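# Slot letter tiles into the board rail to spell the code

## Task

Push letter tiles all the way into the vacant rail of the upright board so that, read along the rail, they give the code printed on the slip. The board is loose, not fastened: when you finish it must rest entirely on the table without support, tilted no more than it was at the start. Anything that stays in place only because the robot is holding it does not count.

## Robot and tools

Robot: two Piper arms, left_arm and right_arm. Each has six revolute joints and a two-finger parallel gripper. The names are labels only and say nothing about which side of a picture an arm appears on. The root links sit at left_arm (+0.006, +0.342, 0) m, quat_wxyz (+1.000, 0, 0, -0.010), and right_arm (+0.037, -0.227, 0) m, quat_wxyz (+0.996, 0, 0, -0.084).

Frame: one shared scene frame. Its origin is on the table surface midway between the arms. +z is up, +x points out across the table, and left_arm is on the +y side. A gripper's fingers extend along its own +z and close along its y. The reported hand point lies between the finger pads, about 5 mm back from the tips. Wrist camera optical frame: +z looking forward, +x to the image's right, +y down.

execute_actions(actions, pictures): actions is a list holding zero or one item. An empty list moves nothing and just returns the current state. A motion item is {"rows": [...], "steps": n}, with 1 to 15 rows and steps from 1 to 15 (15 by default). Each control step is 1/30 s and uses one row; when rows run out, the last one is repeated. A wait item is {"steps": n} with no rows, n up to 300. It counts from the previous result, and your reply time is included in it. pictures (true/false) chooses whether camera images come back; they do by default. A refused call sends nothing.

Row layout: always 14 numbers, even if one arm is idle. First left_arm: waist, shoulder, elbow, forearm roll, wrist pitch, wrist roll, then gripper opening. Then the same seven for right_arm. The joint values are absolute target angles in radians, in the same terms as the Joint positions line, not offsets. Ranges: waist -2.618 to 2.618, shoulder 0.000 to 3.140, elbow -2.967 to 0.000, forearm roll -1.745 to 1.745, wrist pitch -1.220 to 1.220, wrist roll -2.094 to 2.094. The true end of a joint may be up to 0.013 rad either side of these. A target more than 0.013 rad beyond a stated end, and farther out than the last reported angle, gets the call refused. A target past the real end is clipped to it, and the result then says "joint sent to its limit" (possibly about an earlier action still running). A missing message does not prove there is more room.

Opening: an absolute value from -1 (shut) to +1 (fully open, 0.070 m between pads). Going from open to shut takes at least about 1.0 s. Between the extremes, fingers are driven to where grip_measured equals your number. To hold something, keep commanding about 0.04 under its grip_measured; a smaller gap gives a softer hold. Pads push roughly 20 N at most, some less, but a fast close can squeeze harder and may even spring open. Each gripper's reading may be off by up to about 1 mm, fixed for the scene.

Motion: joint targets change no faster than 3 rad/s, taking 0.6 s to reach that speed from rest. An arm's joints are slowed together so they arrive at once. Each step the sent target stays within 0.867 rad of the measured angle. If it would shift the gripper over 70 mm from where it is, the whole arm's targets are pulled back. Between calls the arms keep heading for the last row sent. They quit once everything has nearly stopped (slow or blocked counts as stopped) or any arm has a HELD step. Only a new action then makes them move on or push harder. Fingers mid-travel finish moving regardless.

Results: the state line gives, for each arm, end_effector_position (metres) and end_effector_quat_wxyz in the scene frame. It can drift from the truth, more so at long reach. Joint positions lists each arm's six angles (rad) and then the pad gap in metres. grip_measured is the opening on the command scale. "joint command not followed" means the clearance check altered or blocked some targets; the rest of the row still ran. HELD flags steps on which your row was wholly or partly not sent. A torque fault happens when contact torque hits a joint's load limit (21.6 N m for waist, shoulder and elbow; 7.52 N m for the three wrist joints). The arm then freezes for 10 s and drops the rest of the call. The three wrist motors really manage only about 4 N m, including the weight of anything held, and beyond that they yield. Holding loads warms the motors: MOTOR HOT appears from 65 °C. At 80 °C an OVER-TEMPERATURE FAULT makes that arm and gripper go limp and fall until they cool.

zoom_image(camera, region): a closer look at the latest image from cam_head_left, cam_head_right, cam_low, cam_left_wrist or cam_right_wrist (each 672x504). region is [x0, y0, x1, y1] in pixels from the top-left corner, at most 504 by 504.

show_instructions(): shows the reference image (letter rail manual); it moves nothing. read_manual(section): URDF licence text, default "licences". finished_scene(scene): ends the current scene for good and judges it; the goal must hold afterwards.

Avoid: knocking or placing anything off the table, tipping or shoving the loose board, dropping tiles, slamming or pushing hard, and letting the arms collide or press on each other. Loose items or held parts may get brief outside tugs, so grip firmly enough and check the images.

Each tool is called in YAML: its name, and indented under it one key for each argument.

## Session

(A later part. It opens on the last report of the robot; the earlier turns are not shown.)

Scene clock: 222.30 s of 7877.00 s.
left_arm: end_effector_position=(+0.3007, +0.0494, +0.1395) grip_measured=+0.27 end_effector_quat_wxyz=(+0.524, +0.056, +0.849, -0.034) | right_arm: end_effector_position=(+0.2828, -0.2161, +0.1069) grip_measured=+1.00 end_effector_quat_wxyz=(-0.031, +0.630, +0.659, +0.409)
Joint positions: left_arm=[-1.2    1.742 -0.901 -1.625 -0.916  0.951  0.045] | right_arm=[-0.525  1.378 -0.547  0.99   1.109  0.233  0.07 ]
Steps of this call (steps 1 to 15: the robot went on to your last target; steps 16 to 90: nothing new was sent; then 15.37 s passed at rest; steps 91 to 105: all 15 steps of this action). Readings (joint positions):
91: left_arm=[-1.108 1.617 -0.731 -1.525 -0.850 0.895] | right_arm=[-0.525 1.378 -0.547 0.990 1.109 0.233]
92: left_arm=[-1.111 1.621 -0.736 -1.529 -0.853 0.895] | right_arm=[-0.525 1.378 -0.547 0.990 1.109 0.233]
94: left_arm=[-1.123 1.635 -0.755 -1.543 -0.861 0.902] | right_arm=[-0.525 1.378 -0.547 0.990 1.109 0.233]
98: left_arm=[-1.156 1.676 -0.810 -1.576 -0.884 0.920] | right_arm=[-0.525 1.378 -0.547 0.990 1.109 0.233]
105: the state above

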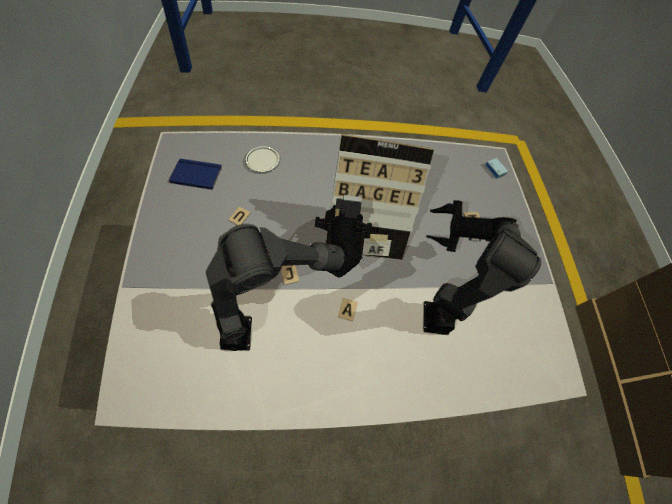

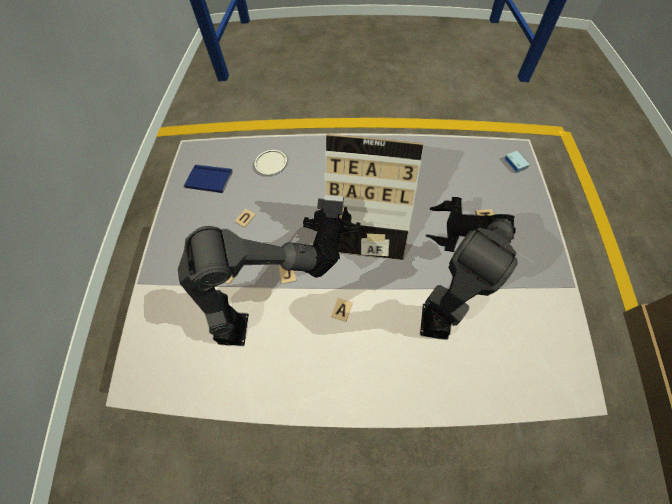

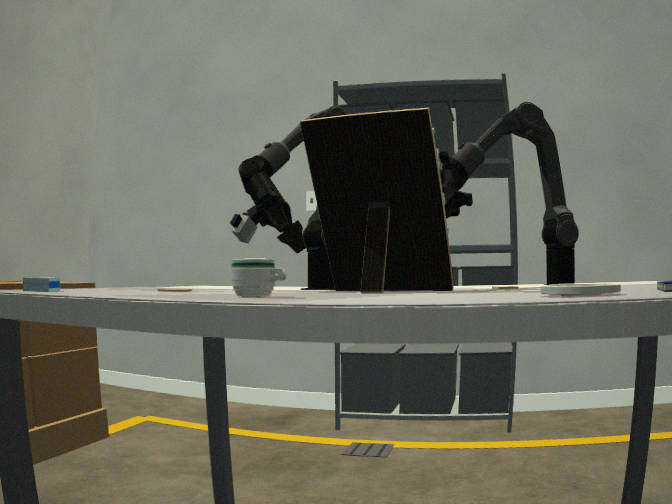

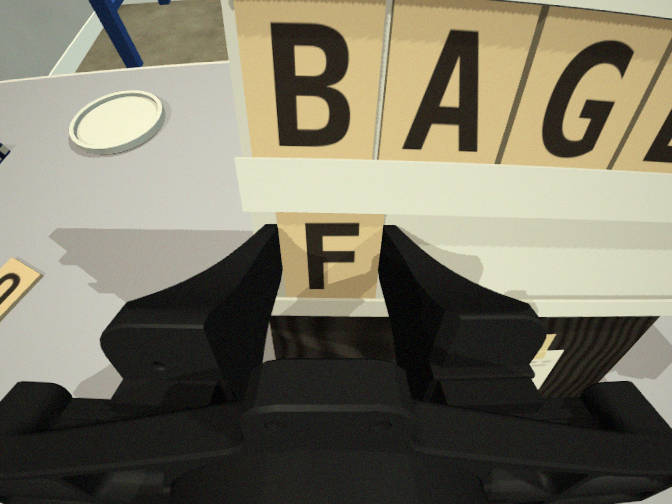

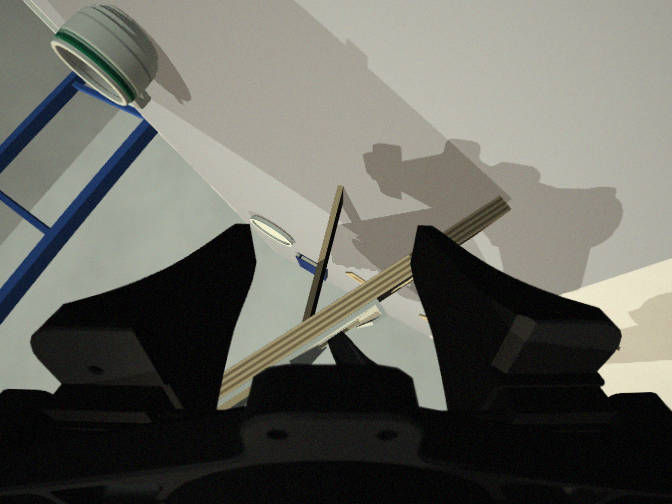

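execute_actions:
  actions:
    - {"rows":[[-1.1993,1.7414,-0.8997,-1.6253,-0.9164,0.9509,0.5,-0.525,1.378,-0.547,0.99,1.109,0.233,1],[-1.1993,1.7414,-0.8997,-1.6253,-0.9164,0.9509,0.5,-0.525,1.378,-0.547,0.99,1.109,0.233,1],[-1.1993,1.7414,-0.8997,-1.6253,-0.9164,0.9509,0.5,-0.525,1.378,-0.547,0.99,1.109,0.233,1],[-1.1993,1.7414,-0.8997,-1.6253,-0.9164,0.9509,0.5,-0.525,1.378,-0.547,0.99,1.109,0.233,1],[-1.1993,1.7414,-0.8997,-1.6253,-0.9164,0.9509,0.5,-0.525,1.378,-0.547,0.99,1.109,0.233,1],[-1.3018,1.6661,-0.8745,-1.7232,-0.9975,1.002,0.5,-0.525,1.378,-0.547,0.99,1.109,0.233,1]],"steps":15}
  pictures: false

execute_actions:
  actions:
    - {"rows":[[-1.349,1.783,-1.1154,0,0.99,-1.072,0.75,-0.525,1.378,-0.547,0.99,1.109,0.233,1]],"steps":15}
  pictures: false

execute_actions:
  actions:
    - {"steps":40}

Scene clock: 233.10 s of 7877.00 s.
left_arm: end_effector_position=(+0.2693, +0.0542, +0.1564) grip_measured=+0.50 end_effector_quat_wxyz=(+0.525, +0.054, +0.849, -0.035) | right_arm: end_effector_position=(+0.2828, -0.2161, +0.1069) grip_measured=+1.00 end_effector_quat_wxyz=(-0.031, +0.630, +0.659, +0.409)
Joint positions: left_arm=[-1.304  1.663 -0.874 -1.725 -1.     1.003  0.052] | right_arm=[-0.525  1.378 -0.547  0.99   1.109  0.233  0.07 ]
Steps of this call (steps 1 to 15: the robot went on to your last target; steps 16 to 90: nothing new was sent; then 7.30 s passed at rest; steps 91 to 105: all 15 steps of this action). Readings (joint positions):
91: left_arm=[-1.199 1.741 -0.900 -1.625 -0.916 0.951] | right_arm=[-0.525 1.378 -0.547 0.990 1.109 0.233]
92: left_arm=[-1.199 1.741 -0.900 -1.625 -0.916 0.951] | right_arm=[-0.525 1.378 -0.547 0.990 1.109 0.233]
94: left_arm=[-1.199 1.741 -0.900 -1.625 -0.916 0.951] | right_arm=[-0.525 1.378 -0.547 0.990 1.109 0.233]
98: left_arm=[-1.219 1.726 -0.894 -1.644 -0.934 0.960] | right_arm=[-0.525 1.378 -0.547 0.990 1.109 0.233]
105: the state above

Scene clock: 233.60 s of 7877.00 s.
left_arm: end_effector_position=(+0.2115, -0.0918, +0.1745) grip_measured=+0.75 end_effector_quat_wxyz=(+0.441, +0.153, +0.822, -0.326) | right_arm: end_effector_position=(+0.2828, -0.2161, +0.1069) grip_measured=+1.00 end_effector_quat_wxyz=(-0.031, +0.630, +0.659, +0.409)
Joint positions: left_arm=[-1.322  1.717 -0.982 -1.23  -0.506  0.509  0.061] | right_arm=[-0.525  1.378 -0.547  0.99   1.109  0.233  0.07 ]
Steps of this call (steps 1 to 15: all 15 steps of this action). Readings (joint positions):
1: left_arm=[-1.303 1.663 -0.874 -1.723 -0.998 1.002] | right_arm=[-0.525 1.378 -0.547 0.990 1.109 0.233]
2: left_arm=[-1.303 1.664 -0.874 -1.716 -0.991 0.995] | right_arm=[-0.525 1.378 -0.547 0.990 1.109 0.233]
4: left_arm=[-1.304 1.669 -0.882 -1.684 -0.959 0.962] | right_arm=[-0.525 1.378 -0.547 0.990 1.109 0.233]
8: left_arm=[-1.310 1.686 -0.918 -1.551 -0.826 0.829] | right_arm=[-0.525 1.378 -0.547 0.990 1.109 0.233]
15: the state above

Scene clock: 234.93 s of 7877.00 s.
left_arm: end_effector_position=(+0.0706, +0.0295, +0.0501) grip_measured=+0.75 end_effector_quat_wxyz=(+0.000, +0.148, +0.989, -0.000) | right_arm: end_effector_position=(+0.2828, -0.2161, +0.1069) grip_measured=+1.00 end_effector_quat_wxyz=(-0.031, +0.630, +0.659, +0.409)
Joint positions: left_arm=[-1.349  1.783 -1.115  0.     0.99  -1.072  0.061] | right_arm=[-0.525  1.378 -0.547  0.99   1.109  0.233  0.07 ]
Steps of this call (steps 1 to 40: the robot went on to your last target). Readings (joint positions):
1: left_arm=[-1.324 1.721 -0.990 -1.181 -0.457 0.460] | right_arm=[-0.525 1.378 -0.547 0.990 1.109 0.233]
2: left_arm=[-1.325 1.725 -0.998 -1.131 -0.406 0.410] | right_arm=[-0.525 1.378 -0.547 0.990 1.109 0.233]
4: left_arm=[-1.328 1.732 -1.012 -1.027 -0.303 0.306] | right_arm=[-0.525 1.378 -0.547 0.990 1.109 0.233]
8: left_arm=[-1.333 1.744 -1.036 -0.808 -0.083 0.087] | right_arm=[-0.525 1.378 -0.547 0.990 1.109 0.233]
40: the state above

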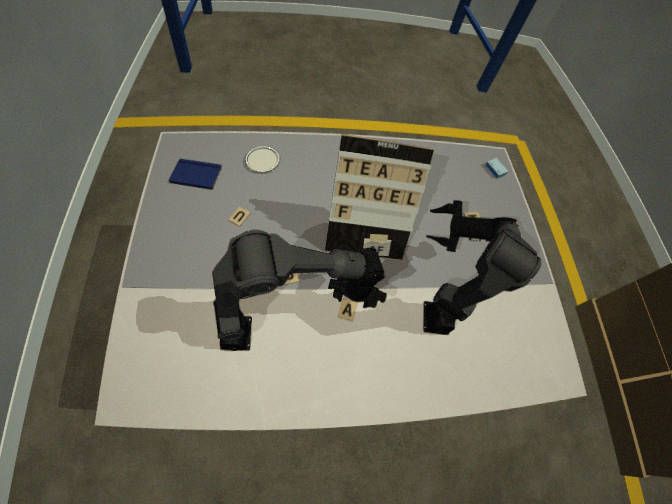

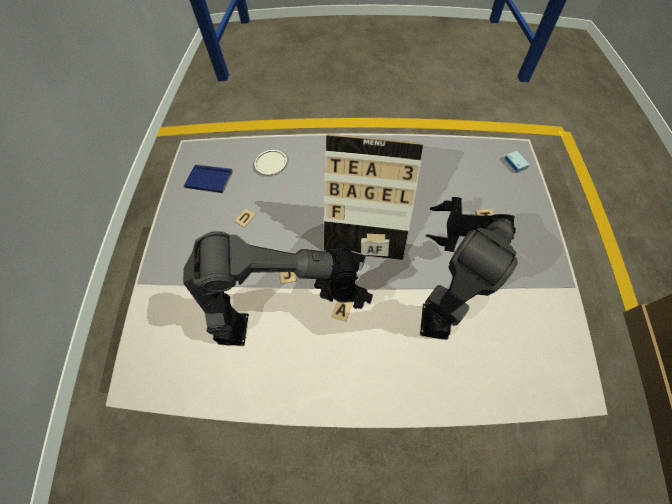

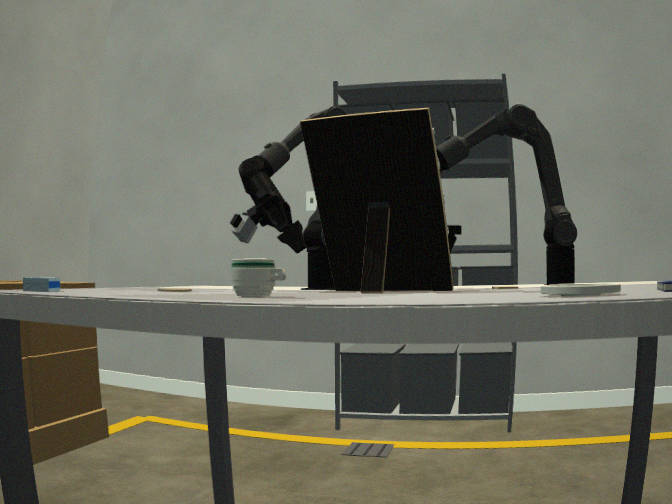

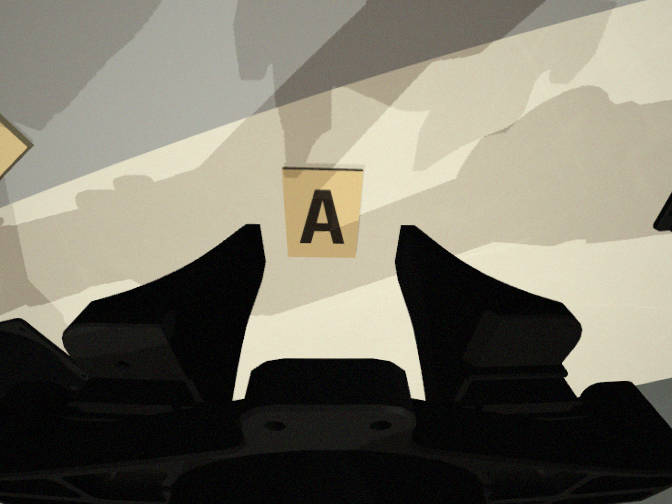

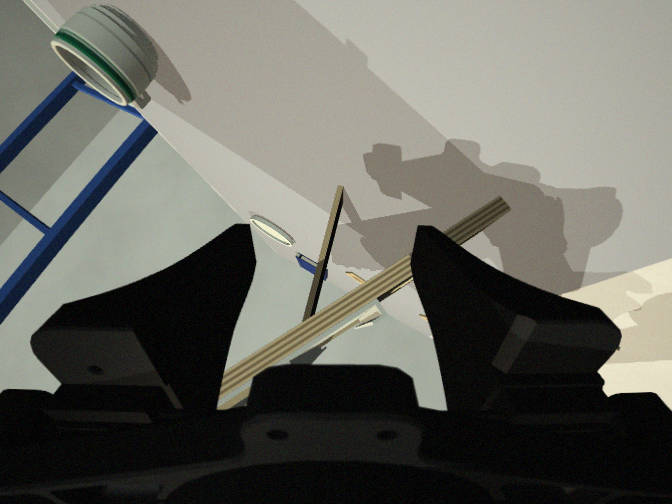

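execute_actions:
  actions:
    - {"rows":[[-1.357,1.8177,-1.0264,0,0.8667,-1.06,0.7,-0.525,1.378,-0.547,0.99,1.109,0.233,1],[-1.357,1.8177,-1.0264,0,0.8667,-1.06,0.7,-0.525,1.378,-0.547,0.99,1.109,0.233,1],[-1.357,1.8177,-1.0264,0,0.8667,-1.06,0.7,-0.525,1.378,-0.547,0.99,1.109,0.233,1],[-1.357,1.8177,-1.0264,0,0.8667,-1.06,0.7,-0.525,1.378,-0.547,0.99,1.109,0.233,1],[-1.357,1.8177,-1.0264,0,0.8667,-1.06,0.7,-0.525,1.378,-0.547,0.99,1.109,0.233,1],[-1.357,1.8177,-1.0264,0,0.8667,-1.06,0.7,-0.525,1.378,-0.547,0.99,1.109,0.233,1],[-1.357,1.829,-1.0185,0,0.848,-1.06,0.7,-0.525,1.378,-0.547,0.99,1.109,0.233,1],[-1.357,1.8375,-1.012,0,0.833,-1.06,0.7,-0.525,1.378,-0.547,0.99,1.109,0.233,1],[-1.357,1.844,-1.0074,0,0.821,-1.06,0.7,-0.525,1.378,-0.547,0.99,1.109,0.233,1],[-1.357,1.8485,-1.004,0,0.814,-1.06,0.7,-0.525,1.378,-0.547,0.99,1.109,0.233,1],[-1.357,1.853,-1.001,0,0.806,-1.06,0.7,-0.525,1.378,-0.547,0.99,1.109,0.233,1],[-1.357,1.8573,-0.9979,0,0.7986,-1.06,0.7,-0.525,1.378,-0.547,0.99,1.109,0.233,1]],"steps":15}

Scene clock: 246.80 s of 7877.00 s.
left_arm: end_effector_position=(+0.0665, +0.0362, +0.0025) grip_measured=+0.70 end_effector_quat_wxyz=(-0.000, +0.158, +0.987, +0.000) | right_arm: end_effector_position=(+0.2828, -0.2161, +0.1069) grip_measured=+1.00 end_effector_quat_wxyz=(-0.031, +0.630, +0.659, +0.409)
Joint positions: left_arm=[-1.357  1.856 -0.999 -0.     0.801 -1.06   0.06 ] | right_arm=[-0.525  1.378 -0.547  0.99   1.109  0.233  0.07 ]
Steps of this call (steps 1 to 30: the robot went on to your last target; steps 31 to 90: nothing new was sent; then 8.37 s passed at rest; steps 91 to 105: all 15 steps of this action). Readings (joint positions):
91: left_arm=[-1.349 1.783 -1.115 -0.000 0.989 -1.072] | right_arm=[-0.525 1.378 -0.547 0.990 1.109 0.233]
92: left_arm=[-1.349 1.785 -1.112 -0.000 0.982 -1.071] | right_arm=[-0.525 1.378 -0.547 0.990 1.109 0.233]
94: left_arm=[-1.351 1.793 -1.089 -0.000 0.949 -1.068] | right_arm=[-0.525 1.378 -0.547 0.990 1.109 0.233]
98: left_arm=[-1.357 1.823 -1.026 -0.000 0.861 -1.060] | right_arm=[-0.525 1.378 -0.547 0.990 1.109 0.233]
105: the state above

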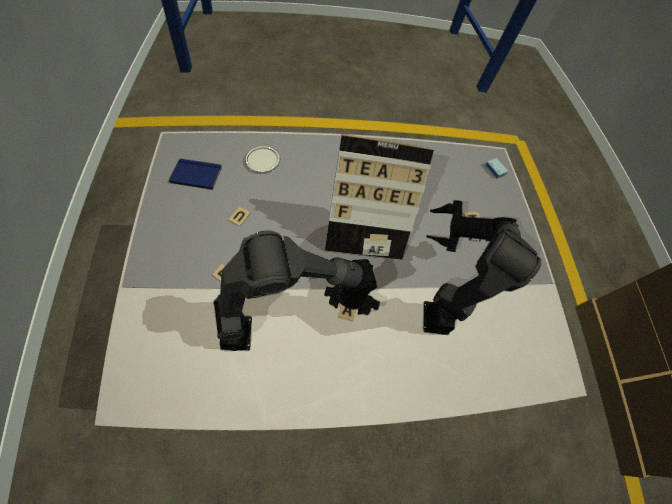

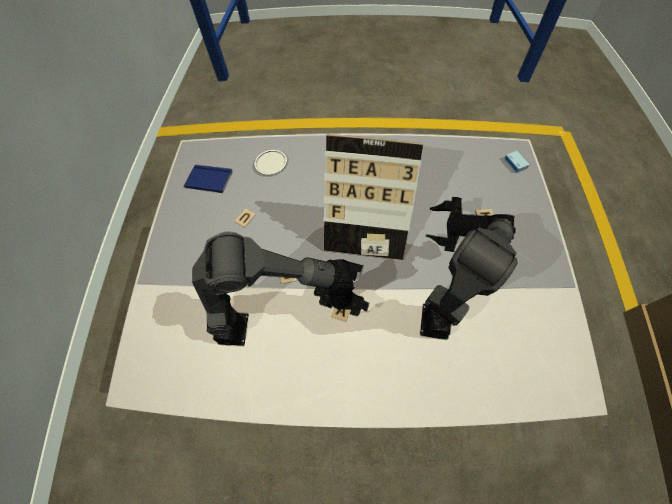

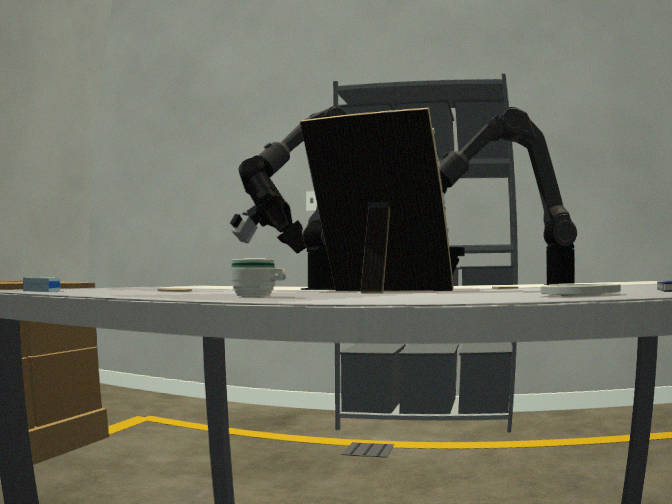

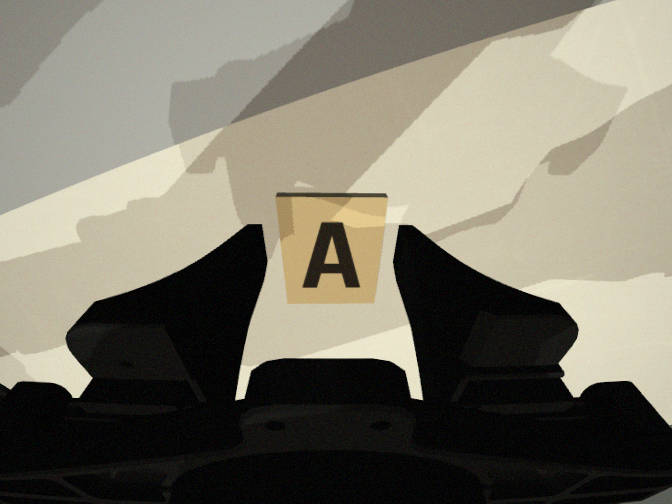

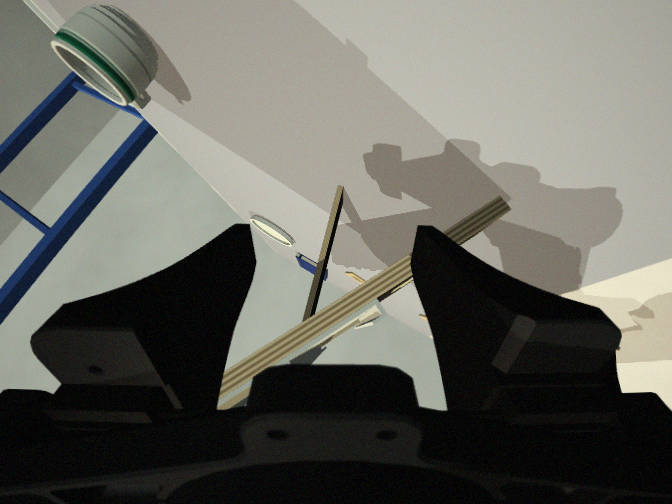

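execute_actions:
  actions:
    - {"rows":[[-1.357,1.8573,-0.9979,0,0.7986,-1.06,0.6,-0.525,1.378,-0.547,0.99,1.109,0.233,1],[-1.357,1.8573,-0.9979,0,0.7986,-1.06,0.53,-0.525,1.378,-0.547,0.99,1.109,0.233,1],[-1.357,1.8573,-0.9979,0,0.7986,-1.06,0.47,-0.525,1.378,-0.547,0.99,1.109,0.233,1],[-1.357,1.8573,-0.9979,0,0.7986,-1.06,0.42,-0.525,1.378,-0.547,0.99,1.109,0.233,1],[-1.357,1.8573,-0.9979,0,0.7986,-1.06,0.38,-0.525,1.378,-0.547,0.99,1.109,0.233,1],[-1.357,1.8573,-0.9979,0,0.7986,-1.06,0.35,-0.525,1.378,-0.547,0.99,1.109,0.233,1],[-1.357,1.8573,-0.9979,0,0.7986,-1.06,0.32,-0.525,1.378,-0.547,0.99,1.109,0.233,1],[-1.357,1.8573,-0.9979,0,0.7986,-1.06,0.3,-0.525,1.378,-0.547,0.99,1.109,0.233,1],[-1.357,1.8573,-0.9979,0,0.7986,-1.06,0.28,-0.525,1.378,-0.547,0.99,1.109,0.233,1],[-1.357,1.8573,-0.9979,0,0.7986,-1.06,0.26,-0.525,1.378,-0.547,0.99,1.109,0.233,1],[-1.357,1.8573,-0.9979,0,0.7986,-1.06,0.24,-0.525,1.378,-0.547,0.99,1.109,0.233,1],[-1.357,1.8573,-0.9979,0,0.7986,-1.06,0.22,-0.525,1.378,-0.547,0.99,1.109,0.233,1]],"steps":15}
  pictures: false

execute_actions:
  actions:
    - {"rows":[[-1.357,1.74,-1.04,0,0.85,-1.06,0.22,-0.525,1.378,-0.547,0.99,1.109,0.233,1]],"steps":9}
  pictures: false

execute_actions:
  actions:
    - {"rows":[[-1.1717,1.4175,-0.5996,-1.626,-0.8973,0.9828,0.22,-0.525,1.378,-0.547,0.99,1.109,0.233,1]],"steps":15}
  pictures: false

execute_actions:
  actions:
    - {"steps":30}
  pictures: false

execute_actions:
  actions:
    - {"rows":[[-1.027,1.5342,-0.6311,-1.4464,-0.7967,0.8644,0.22,-0.525,1.378,-0.547,0.99,1.109,0.233,1]],"steps":13}
  pictures: false

execute_actions:
  actions:
    - {"rows":[[-1.0485,1.5548,-0.6552,-1.4669,-0.8108,0.8714,0.22,-0.525,1.378,-0.547,0.99,1.109,0.233,1]],"steps":12}

zoom_image:
  camera: "cam_right_wrist"
  region: [280, 290, 400, 380]

Scene clock: 268.17 s of 7877.00 s.
left_arm: end_effector_position=(+0.0673, +0.0360, +0.0020) grip_measured=+0.27 end_effector_quat_wxyz=(+0.001, +0.158, +0.987, -0.000) | right_arm: end_effector_position=(+0.2828, -0.2161, +0.1069) grip_measured=+1.00 end_effector_quat_wxyz=(-0.031, +0.630, +0.659, +0.409)
Joint positions: left_arm=[-1.356  1.857 -0.998  0.002  0.797 -1.06   0.045] | right_arm=[-0.525  1.378 -0.547  0.99   1.109  0.233  0.07 ]
Steps of this call (steps 1 to 15: the robot went on to your last target; steps 16 to 90: nothing new was sent; then 17.87 s passed at rest; steps 91 to 105: all 15 steps of this action). Readings (joint positions):
91: left_arm=[-1.357 1.857 -0.998 0.001 0.799 -1.060] | right_arm=[-0.525 1.378 -0.547 0.990 1.109 0.233]
92: left_arm=[-1.357 1.857 -0.998 0.002 0.799 -1.060] | right_arm=[-0.525 1.378 -0.547 0.990 1.109 0.233]
94: left_arm=[-1.356 1.857 -0.998 0.002 0.799 -1.060] | right_arm=[-0.525 1.378 -0.547 0.990 1.109 0.233]
98: left_arm=[-1.356 1.857 -0.998 0.002 0.798 -1.060] | right_arm=[-0.525 1.378 -0.547 0.990 1.109 0.233]
105: the state above

Scene clock: 268.47 s of 7877.00 s.
left_arm: end_effector_position=(+0.0692, +0.0196, +0.0475) grip_measured=+0.27 end_effector_quat_wxyz=(+0.018, +0.157, +0.986, -0.053) | right_arm: end_effector_position=(+0.2828, -0.2161, +0.1069) grip_measured=+1.00 end_effector_quat_wxyz=(-0.031, +0.630, +0.659, +0.409)
Joint positions: left_arm=[-1.357  1.743 -1.041 -0.003  0.844 -1.06   0.044] | right_arm=[-0.525  1.378 -0.547  0.99   1.109  0.233  0.07 ]
Steps of this call (steps 1 to 9: all 9 steps of this action). Readings (joint positions):
1: left_arm=[-1.356 1.857 -0.998 0.002 0.798 -1.060] | right_arm=[-0.525 1.378 -0.547 0.990 1.109 0.233]
2: left_arm=[-1.356 1.854 -0.998 0.000 0.796 -1.060] | right_arm=[-0.525 1.378 -0.547 0.990 1.109 0.233]
4: left_arm=[-1.357 1.832 -1.006 -0.004 0.802 -1.060] | right_arm=[-0.525 1.378 -0.547 0.990 1.109 0.233]
8: left_arm=[-1.357 1.749 -1.039 -0.004 0.841 -1.060] | right_arm=[-0.525 1.378 -0.547 0.990 1.109 0.233]
9: the state above

Scene clock: 268.97 s of 7877.00 s.
left_arm: end_effector_position=(+0.0843, -0.0331, +0.0944) grip_measured=+0.27 end_effector_quat_wxyz=(+0.064, +0.135, +0.933, -0.326) | right_arm: end_effector_position=(+0.2828, -0.2161, +0.1069) grip_measured=+1.00 end_effector_quat_wxyz=(-0.031, +0.630, +0.659, +0.409)
Joint positions: left_arm=[-1.259  1.563 -0.806 -0.573  0.281 -0.488  0.044] | right_arm=[-0.525  1.378 -0.547  0.99   1.109  0.233  0.07 ]
Steps of this call (steps 1 to 15: all 15 steps of this action). Readings (joint positions):
1: left_arm=[-1.357 1.741 -1.041 -0.004 0.845 -1.059] | right_arm=[-0.525 1.378 -0.547 0.990 1.109 0.233]
2: left_arm=[-1.357 1.739 -1.038 -0.009 0.840 -1.053] | right_arm=[-0.525 1.378 -0.547 0.990 1.109 0.233]
4: left_arm=[-1.350 1.726 -1.022 -0.041 0.810 -1.020] | right_arm=[-0.525 1.378 -0.547 0.990 1.109 0.233]
8: left_arm=[-1.322 1.673 -0.956 -0.173 0.681 -0.888] | right_arm=[-0.525 1.378 -0.547 0.990 1.109 0.233]
15: the state above

Scene clock: 269.97 s of 7877.00 s.
left_arm: end_effector_position=(+0.2756, +0.1321, +0.1576) grip_measured=+0.27 end_effector_quat_wxyz=(+0.524, +0.055, +0.849, -0.038) | right_arm: end_effector_position=(+0.2828, -0.2161, +0.1069) grip_measured=+1.00 end_effector_quat_wxyz=(-0.031, +0.630, +0.659, +0.409)
Joint positions: left_arm=[-1.172  1.418 -0.6   -1.622 -0.892  0.975  0.044] | right_arm=[-0.525  1.378 -0.547  0.99   1.109  0.233  0.07 ]
Steps of this call (steps 1 to 30: the robot went on to your last target). Readings (joint positions):
1: left_arm=[-1.253 1.553 -0.792 -0.630 0.225 -0.432] | right_arm=[-0.525 1.378 -0.547 0.990 1.109 0.233]
2: left_arm=[-1.247 1.544 -0.779 -0.685 0.170 -0.377] | right_arm=[-0.525 1.378 -0.547 0.990 1.109 0.233]
4: left_arm=[-1.238 1.528 -0.756 -0.792 0.062 -0.269] | right_arm=[-0.525 1.378 -0.547 0.990 1.109 0.233]
8: left_arm=[-1.223 1.503 -0.721 -0.980 -0.144 -0.062] | right_arm=[-0.525 1.378 -0.547 0.990 1.109 0.233]
30: the state above

Scene clock: 270.40 s of 7877.00 s.
left_arm: end_effector_position=(+0.3114, +0.1293, +0.1390) grip_measured=+0.27 end_effector_quat_wxyz=(+0.524, +0.055, +0.849, -0.034) | right_arm: end_effector_position=(+0.2828, -0.2161, +0.1069) grip_measured=+1.00 end_effector_quat_wxyz=(-0.031, +0.630, +0.659, +0.409)
Joint positions: left_arm=[-1.026  1.536 -0.631 -1.444 -0.795  0.863  0.044] | right_arm=[-0.525  1.378 -0.547  0.99   1.109  0.233  0.07 ]
Steps of this call (steps 1 to 13: all 13 steps of this action). Readings (joint positions):
1: left_arm=[-1.170 1.418 -0.600 -1.625 -0.896 0.982] | right_arm=[-0.525 1.378 -0.547 0.990 1.109 0.233]
2: left_arm=[-1.164 1.420 -0.600 -1.624 -0.896 0.983] | right_arm=[-0.525 1.378 -0.547 0.990 1.109 0.233]
4: left_arm=[-1.138 1.437 -0.604 -1.604 -0.886 0.974] | right_arm=[-0.525 1.378 -0.547 0.990 1.109 0.233]
8: left_arm=[-1.057 1.506 -0.623 -1.500 -0.828 0.907] | right_arm=[-0.525 1.378 -0.547 0.990 1.109 0.233]
13: the state above

Scene clock: 270.80 s of 7877.00 s.
left_arm: end_effector_position=(+0.3103, +0.1207, +0.1398) grip_measured=+0.27 end_effector_quat_wxyz=(+0.524, +0.055, +0.849, -0.035) | right_arm: end_effector_position=(+0.2828, -0.2161, +0.1069) grip_measured=+1.00 end_effector_quat_wxyz=(-0.031, +0.630, +0.659, +0.409)
Joint positions: left_arm=[-1.049  1.556 -0.657 -1.468 -0.811  0.872  0.044] | right_arm=[-0.525  1.378 -0.547  0.99   1.109  0.233  0.07 ]
Steps of this call (steps 1 to 12: all 12 steps of this action). Readings (joint positions):
1: left_arm=[-1.027 1.536 -0.632 -1.446 -0.796 0.863] | right_arm=[-0.525 1.378 -0.547 0.990 1.109 0.233]
2: left_arm=[-1.033 1.541 -0.639 -1.453 -0.801 0.866] | right_arm=[-0.525 1.378 -0.547 0.990 1.109 0.233]
4: left_arm=[-1.048 1.555 -0.657 -1.467 -0.810 0.871] | right_arm=[-0.525 1.378 -0.547 0.990 1.109 0.233]
8: left_arm=[-1.049 1.556 -0.657 -1.468 -0.810 0.872] | right_arm=[-0.525 1.378 -0.547 0.990 1.109 0.233]
12: the state above

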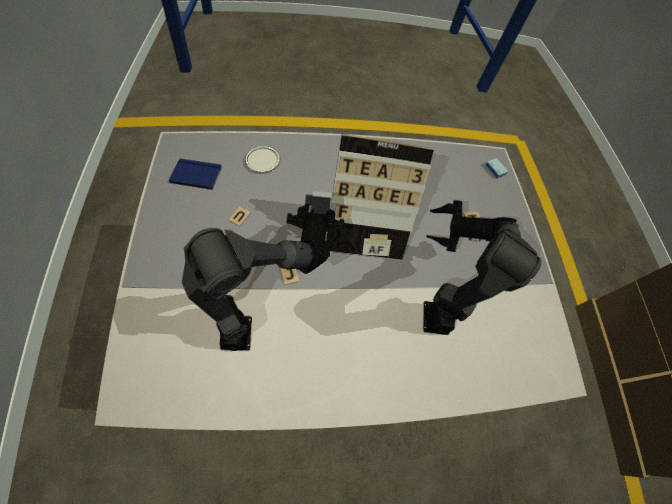

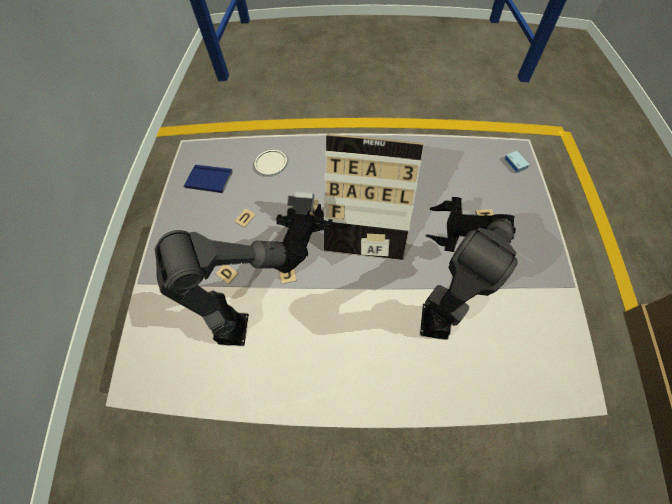

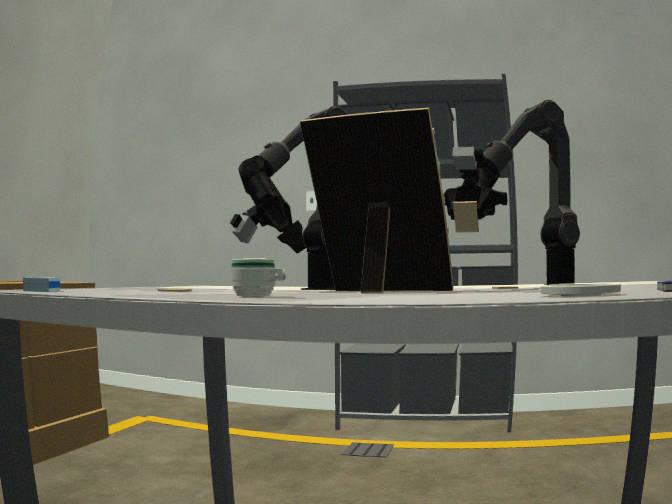

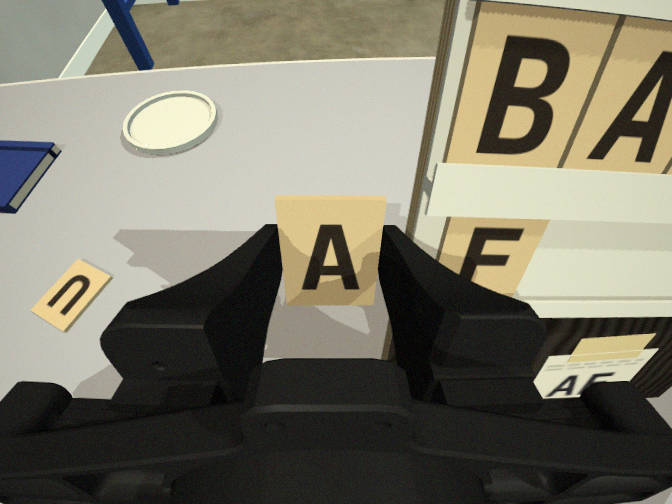

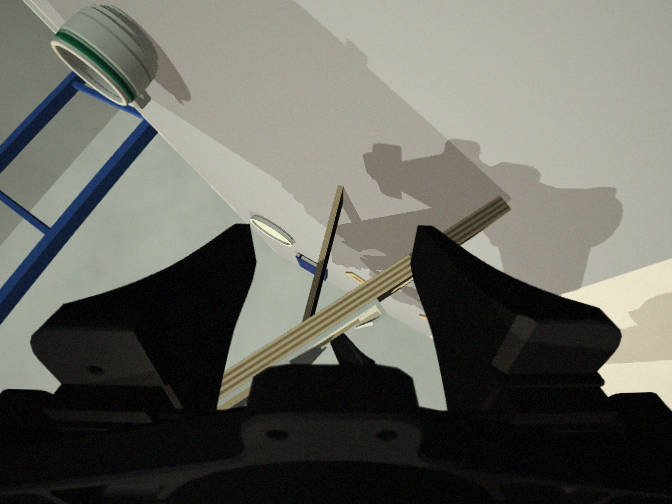

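Region (280, 290, 400, 380) of cam_right_wrist's 672x504 image, scaled by 4.200, with more detail than that image has; it fills the top 378 rows of this view, and the rest is white.

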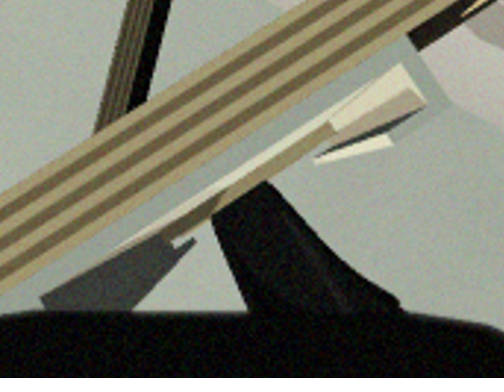

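Same alignment as before; insert.

execute_actions:
  actions:
    - {"rows":[[-1.0537,1.56,-0.6613,-1.4719,-0.8143,0.8732,0.22,-0.525,1.378,-0.547,0.99,1.109,0.233,1],[-1.0588,1.5651,-0.6675,-1.4769,-0.8177,0.8751,0.22,-0.525,1.378,-0.547,0.99,1.109,0.233,1],[-1.0639,1.5702,-0.6737,-1.4819,-0.8211,0.877,0.22,-0.525,1.378,-0.547,0.99,1.109,0.233,1],[-1.069,1.5754,-0.68,-1.4868,-0.8245,0.8788,0.22,-0.525,1.378,-0.547,0.99,1.109,0.233,1],[-1.074,1.5805,-0.6863,-1.4917,-0.8279,0.8807,0.22,-0.525,1.378,-0.547,0.99,1.109,0.233,1],[-1.0789,1.5857,-0.6926,-1.4965,-0.8312,0.8826,0.22,-0.525,1.378,-0.547,0.99,1.109,0.233,1],[-1.0838,1.5908,-0.6989,-1.5013,-0.8345,0.8845,0.22,-0.525,1.378,-0.547,0.99,1.109,0.233,1],[-1.0886,1.596,-0.7053,-1.5061,-0.8377,0.8865,0.22,-0.525,1.378,-0.547,0.99,1.109,0.233,1],[-1.0933,1.6012,-0.7117,-1.5108,-0.8409,0.8885,0.22,-0.525,1.378,-0.547,0.99,1.109,0.233,1],[-1.098,1.6064,-0.7182,-1.5155,-0.8441,0.8905,0.22,-0.525,1.378,-0.547,0.99,1.109,0.233,1],[-1.1026,1.6115,-0.7247,-1.5202,-0.8473,0.8925,0.22,-0.525,1.378,-0.547,0.99,1.109,0.233,1],[-1.1072,1.6167,-0.7312,-1.5248,-0.8504,0.8946,0.22,-0.525,1.378,-0.547,0.99,1.109,0.233,1]],"steps":15}

Scene clock: 279.90 s of 7877.00 s.
left_arm: end_effector_position=(+0.3071, +0.0971, +0.1397) grip_measured=+0.27 end_effector_quat_wxyz=(+0.524, +0.055, +0.849, -0.034) | right_arm: end_effector_position=(+0.2828, -0.2161, +0.1069) grip_measured=+1.00 end_effector_quat_wxyz=(-0.031, +0.630, +0.659, +0.409)
Joint positions: left_arm=[-1.108  1.617 -0.732 -1.525 -0.851  0.895  0.044] | right_arm=[-0.525  1.378 -0.547  0.99   1.109  0.233  0.07 ]
Steps of this call (steps 1 to 15: the robot went on to your last target; steps 16 to 90: nothing new was sent; then 5.60 s passed at rest; steps 91 to 105: all 15 steps of this action). Readings (joint positions):
91: left_arm=[-1.049 1.555 -0.655 -1.467 -0.812 0.871] | right_arm=[-0.525 1.378 -0.547 0.990 1.109 0.233]
92: left_arm=[-1.054 1.559 -0.660 -1.472 -0.816 0.872] | right_arm=[-0.525 1.378 -0.547 0.990 1.109 0.233]
94: left_arm=[-1.065 1.570 -0.674 -1.483 -0.823 0.876] | right_arm=[-0.525 1.378 -0.547 0.990 1.109 0.233]
98: left_arm=[-1.085 1.592 -0.701 -1.503 -0.836 0.885] | right_arm=[-0.525 1.378 -0.547 0.990 1.109 0.233]
105: the state above

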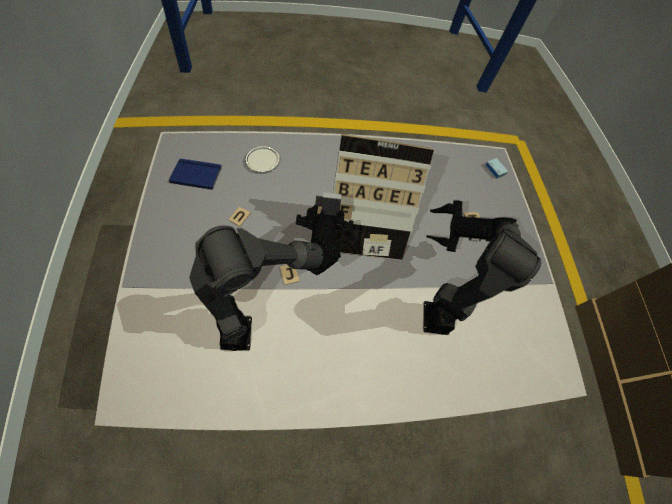

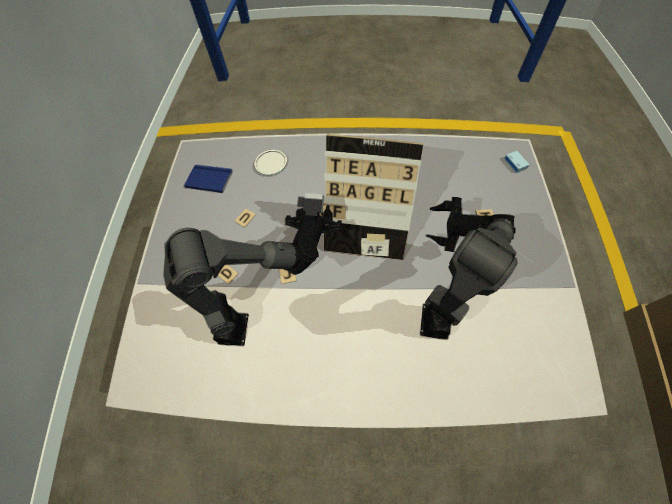

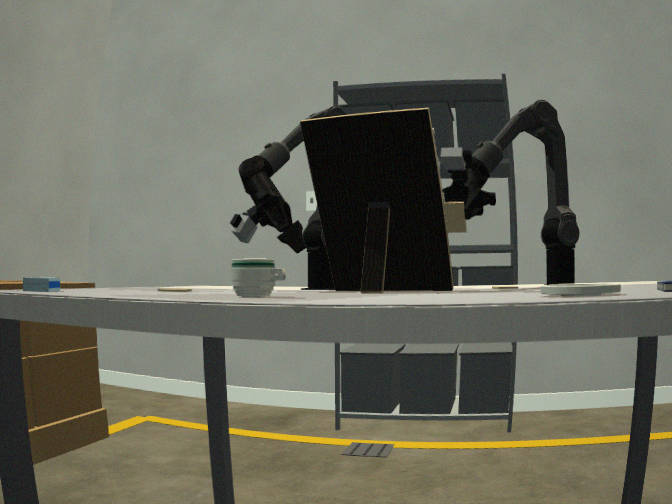

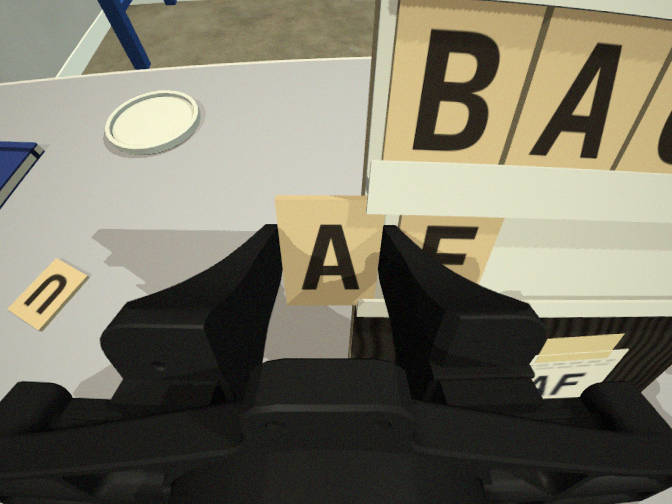

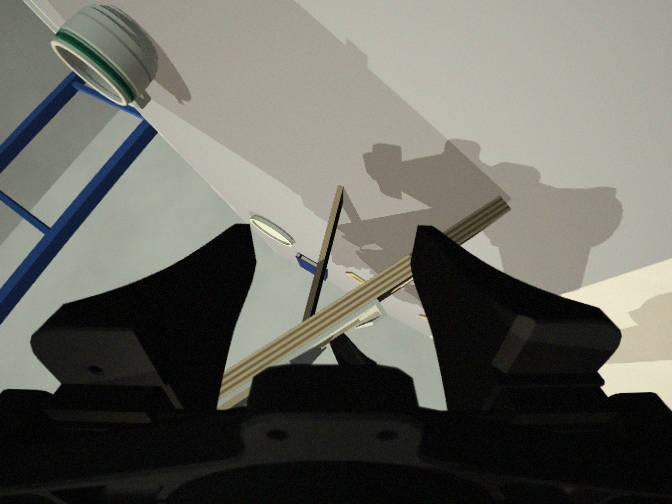

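execute_actions:
  actions:
    - {"rows":[[-1.1117,1.6218,-0.7378,-1.5294,-0.8535,0.8967,0.22,-0.525,1.378,-0.547,0.99,1.109,0.233,1],[-1.1162,1.627,-0.7444,-1.534,-0.8566,0.8988,0.22,-0.525,1.378,-0.547,0.99,1.109,0.233,1],[-1.1249,1.6374,-0.7578,-1.543,-0.8626,0.9031,0.22,-0.525,1.378,-0.547,0.99,1.109,0.233,1],[-1.1334,1.6478,-0.7713,-1.5519,-0.8685,0.9075,0.22,-0.525,1.378,-0.547,0.99,1.109,0.233,1],[-1.1417,1.6581,-0.785,-1.5606,-0.8743,0.9119,0.22,-0.525,1.378,-0.547,0.99,1.109,0.233,1],[-1.1497,1.6685,-0.7988,-1.5692,-0.88,0.9165,0.22,-0.525,1.378,-0.547,0.99,1.109,0.233,1],[-1.1575,1.6789,-0.8127,-1.5776,-0.8856,0.9211,0.22,-0.525,1.378,-0.547,0.99,1.109,0.233,1],[-1.165,1.6893,-0.8269,-1.5859,-0.891,0.9259,0.22,-0.525,1.378,-0.547,0.99,1.109,0.233,1],[-1.1724,1.6997,-0.8411,-1.5941,-0.8963,0.9307,0.22,-0.525,1.378,-0.547,0.99,1.109,0.233,1],[-1.1794,1.7101,-0.8555,-1.6021,-0.9015,0.9356,0.22,-0.525,1.378,-0.547,0.99,1.109,0.233,1],[-1.1863,1.7205,-0.8701,-1.61,-0.9066,0.9406,0.22,-0.525,1.378,-0.547,0.99,1.109,0.233,1],[-1.1929,1.731,-0.8848,-1.6177,-0.9116,0.9457,0.22,-0.525,1.378,-0.547,0.99,1.109,0.233,1],[-1.1993,1.7414,-0.8997,-1.6253,-0.9164,0.9509,0.22,-0.525,1.378,-0.547,0.99,1.109,0.233,1]],"steps":15}
  pictures: false

execute_actions:
  actions:
    - {"rows":[[-1.1993,1.7414,-0.8997,-1.6253,-0.9164,0.9509,0.45,-0.525,1.378,-0.547,0.99,1.109,0.233,1],[-1.1993,1.7414,-0.8997,-1.6253,-0.9164,0.9509,0.45,-0.525,1.378,-0.547,0.99,1.109,0.233,1],[-1.1993,1.7414,-0.8997,-1.6253,-0.9164,0.9509,0.45,-0.525,1.378,-0.547,0.99,1.109,0.233,1],[-1.1993,1.7414,-0.8997,-1.6253,-0.9164,0.9509,0.45,-0.525,1.378,-0.547,0.99,1.109,0.233,1],[-1.1993,1.7414,-0.8997,-1.6253,-0.9164,0.9509,0.45,-0.525,1.378,-0.547,0.99,1.109,0.233,1],[-1.3018,1.6661,-0.8745,-1.7232,-0.9975,1.002,0.45,-0.525,1.378,-0.547,0.99,1.109,0.233,1]],"steps":15}

Scene clock: 295.63 s of 7877.00 s.
left_arm: end_effector_position=(+0.3008, +0.0494, +0.1396) grip_measured=+0.27 end_effector_quat_wxyz=(+0.524, +0.056, +0.849, -0.034) | right_arm: end_effector_position=(+0.2828, -0.2161, +0.1069) grip_measured=+1.00 end_effector_quat_wxyz=(-0.031, +0.630, +0.659, +0.409)
Joint positions: left_arm=[-1.2    1.742 -0.901 -1.625 -0.916  0.951  0.044] | right_arm=[-0.525  1.378 -0.547  0.99   1.109  0.233  0.07 ]
Steps of this call (steps 1 to 15: the robot went on to your last target; steps 16 to 90: nothing new was sent; then 12.23 s passed at rest; steps 91 to 105: all 15 steps of this action). Readings (joint positions):
91: left_arm=[-1.108 1.617 -0.731 -1.525 -0.850 0.895] | right_arm=[-0.525 1.378 -0.547 0.990 1.109 0.233]
92: left_arm=[-1.111 1.621 -0.736 -1.529 -0.853 0.895] | right_arm=[-0.525 1.378 -0.547 0.990 1.109 0.233]
94: left_arm=[-1.123 1.635 -0.755 -1.543 -0.862 0.902] | right_arm=[-0.525 1.378 -0.547 0.990 1.109 0.233]
98: left_arm=[-1.156 1.676 -0.810 -1.576 -0.884 0.920] | right_arm=[-0.525 1.378 -0.547 0.990 1.109 0.233]
105: the state above

Scene clock: 296.13 s of 7877.00 s.
left_arm: end_effector_position=(+0.2692, +0.0540, +0.1562) grip_measured=+0.45 end_effector_quat_wxyz=(+0.524, +0.055, +0.849, -0.035) | right_arm: end_effector_position=(+0.2828, -0.2161, +0.1069) grip_measured=+1.00 end_effector_quat_wxyz=(-0.031, +0.630, +0.659, +0.409)
Joint positions: left_arm=[-1.304  1.663 -0.875 -1.725 -1.     1.003  0.051] | right_arm=[-0.525  1.378 -0.547  0.99   1.109  0.233  0.07 ]
Steps of this call (steps 1 to 15: all 15 steps of this action). Readings (joint positions):
1: left_arm=[-1.200 1.743 -0.902 -1.626 -0.916 0.952] | right_arm=[-0.525 1.378 -0.547 0.990 1.109 0.233]
2: left_arm=[-1.200 1.743 -0.902 -1.626 -0.916 0.952] | right_arm=[-0.525 1.378 -0.547 0.990 1.109 0.233]
4: left_arm=[-1.200 1.743 -0.902 -1.626 -0.916 0.952] | right_arm=[-0.525 1.378 -0.547 0.990 1.109 0.233]
8: left_arm=[-1.220 1.728 -0.896 -1.645 -0.933 0.961] | right_arm=[-0.525 1.378 -0.547 0.990 1.109 0.233]
15: the state above

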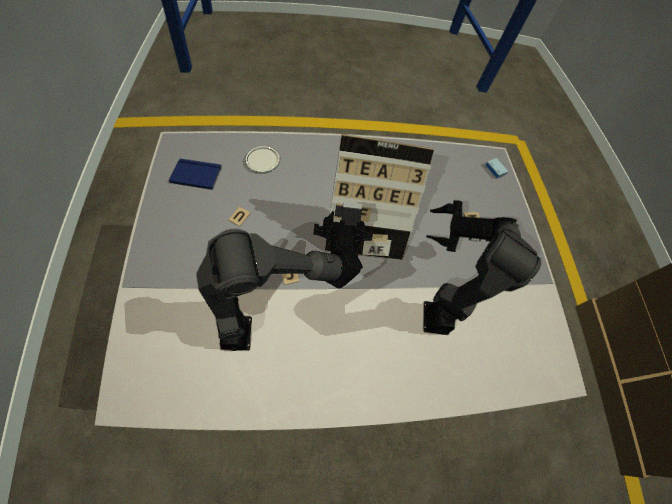

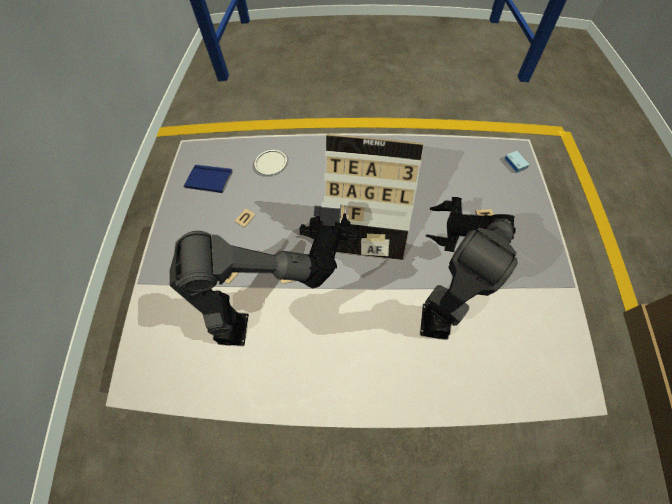

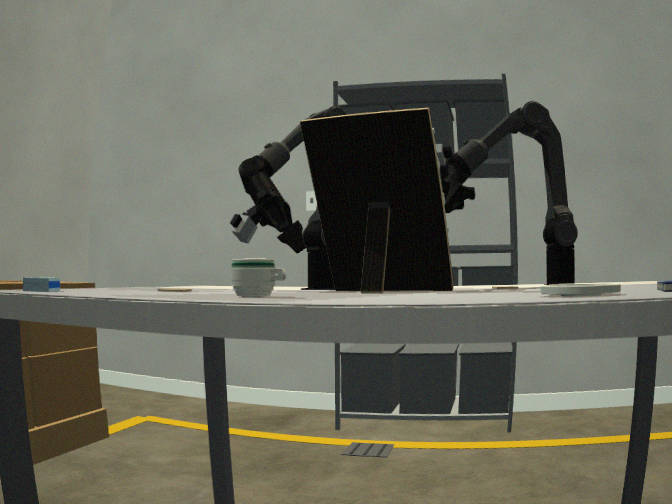

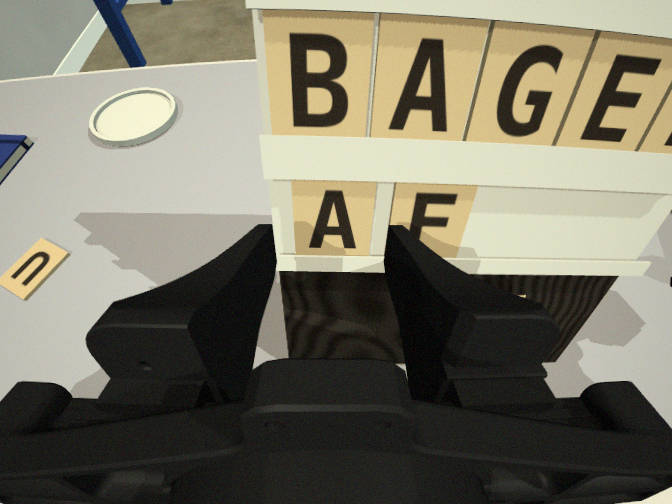

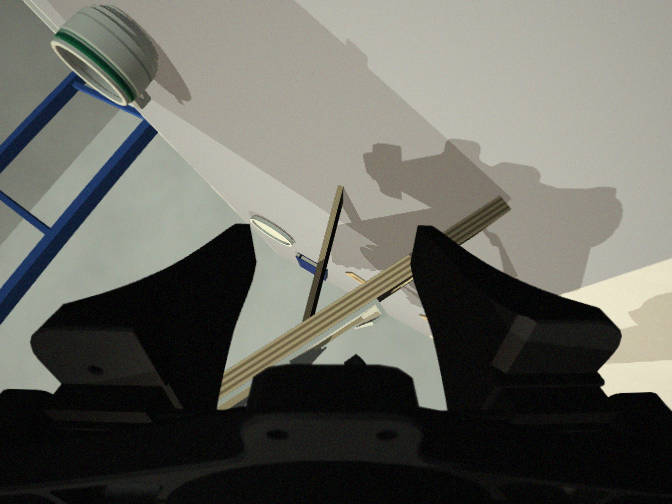

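finished_scene:
  scene: 2

The scene is finished: the task was done.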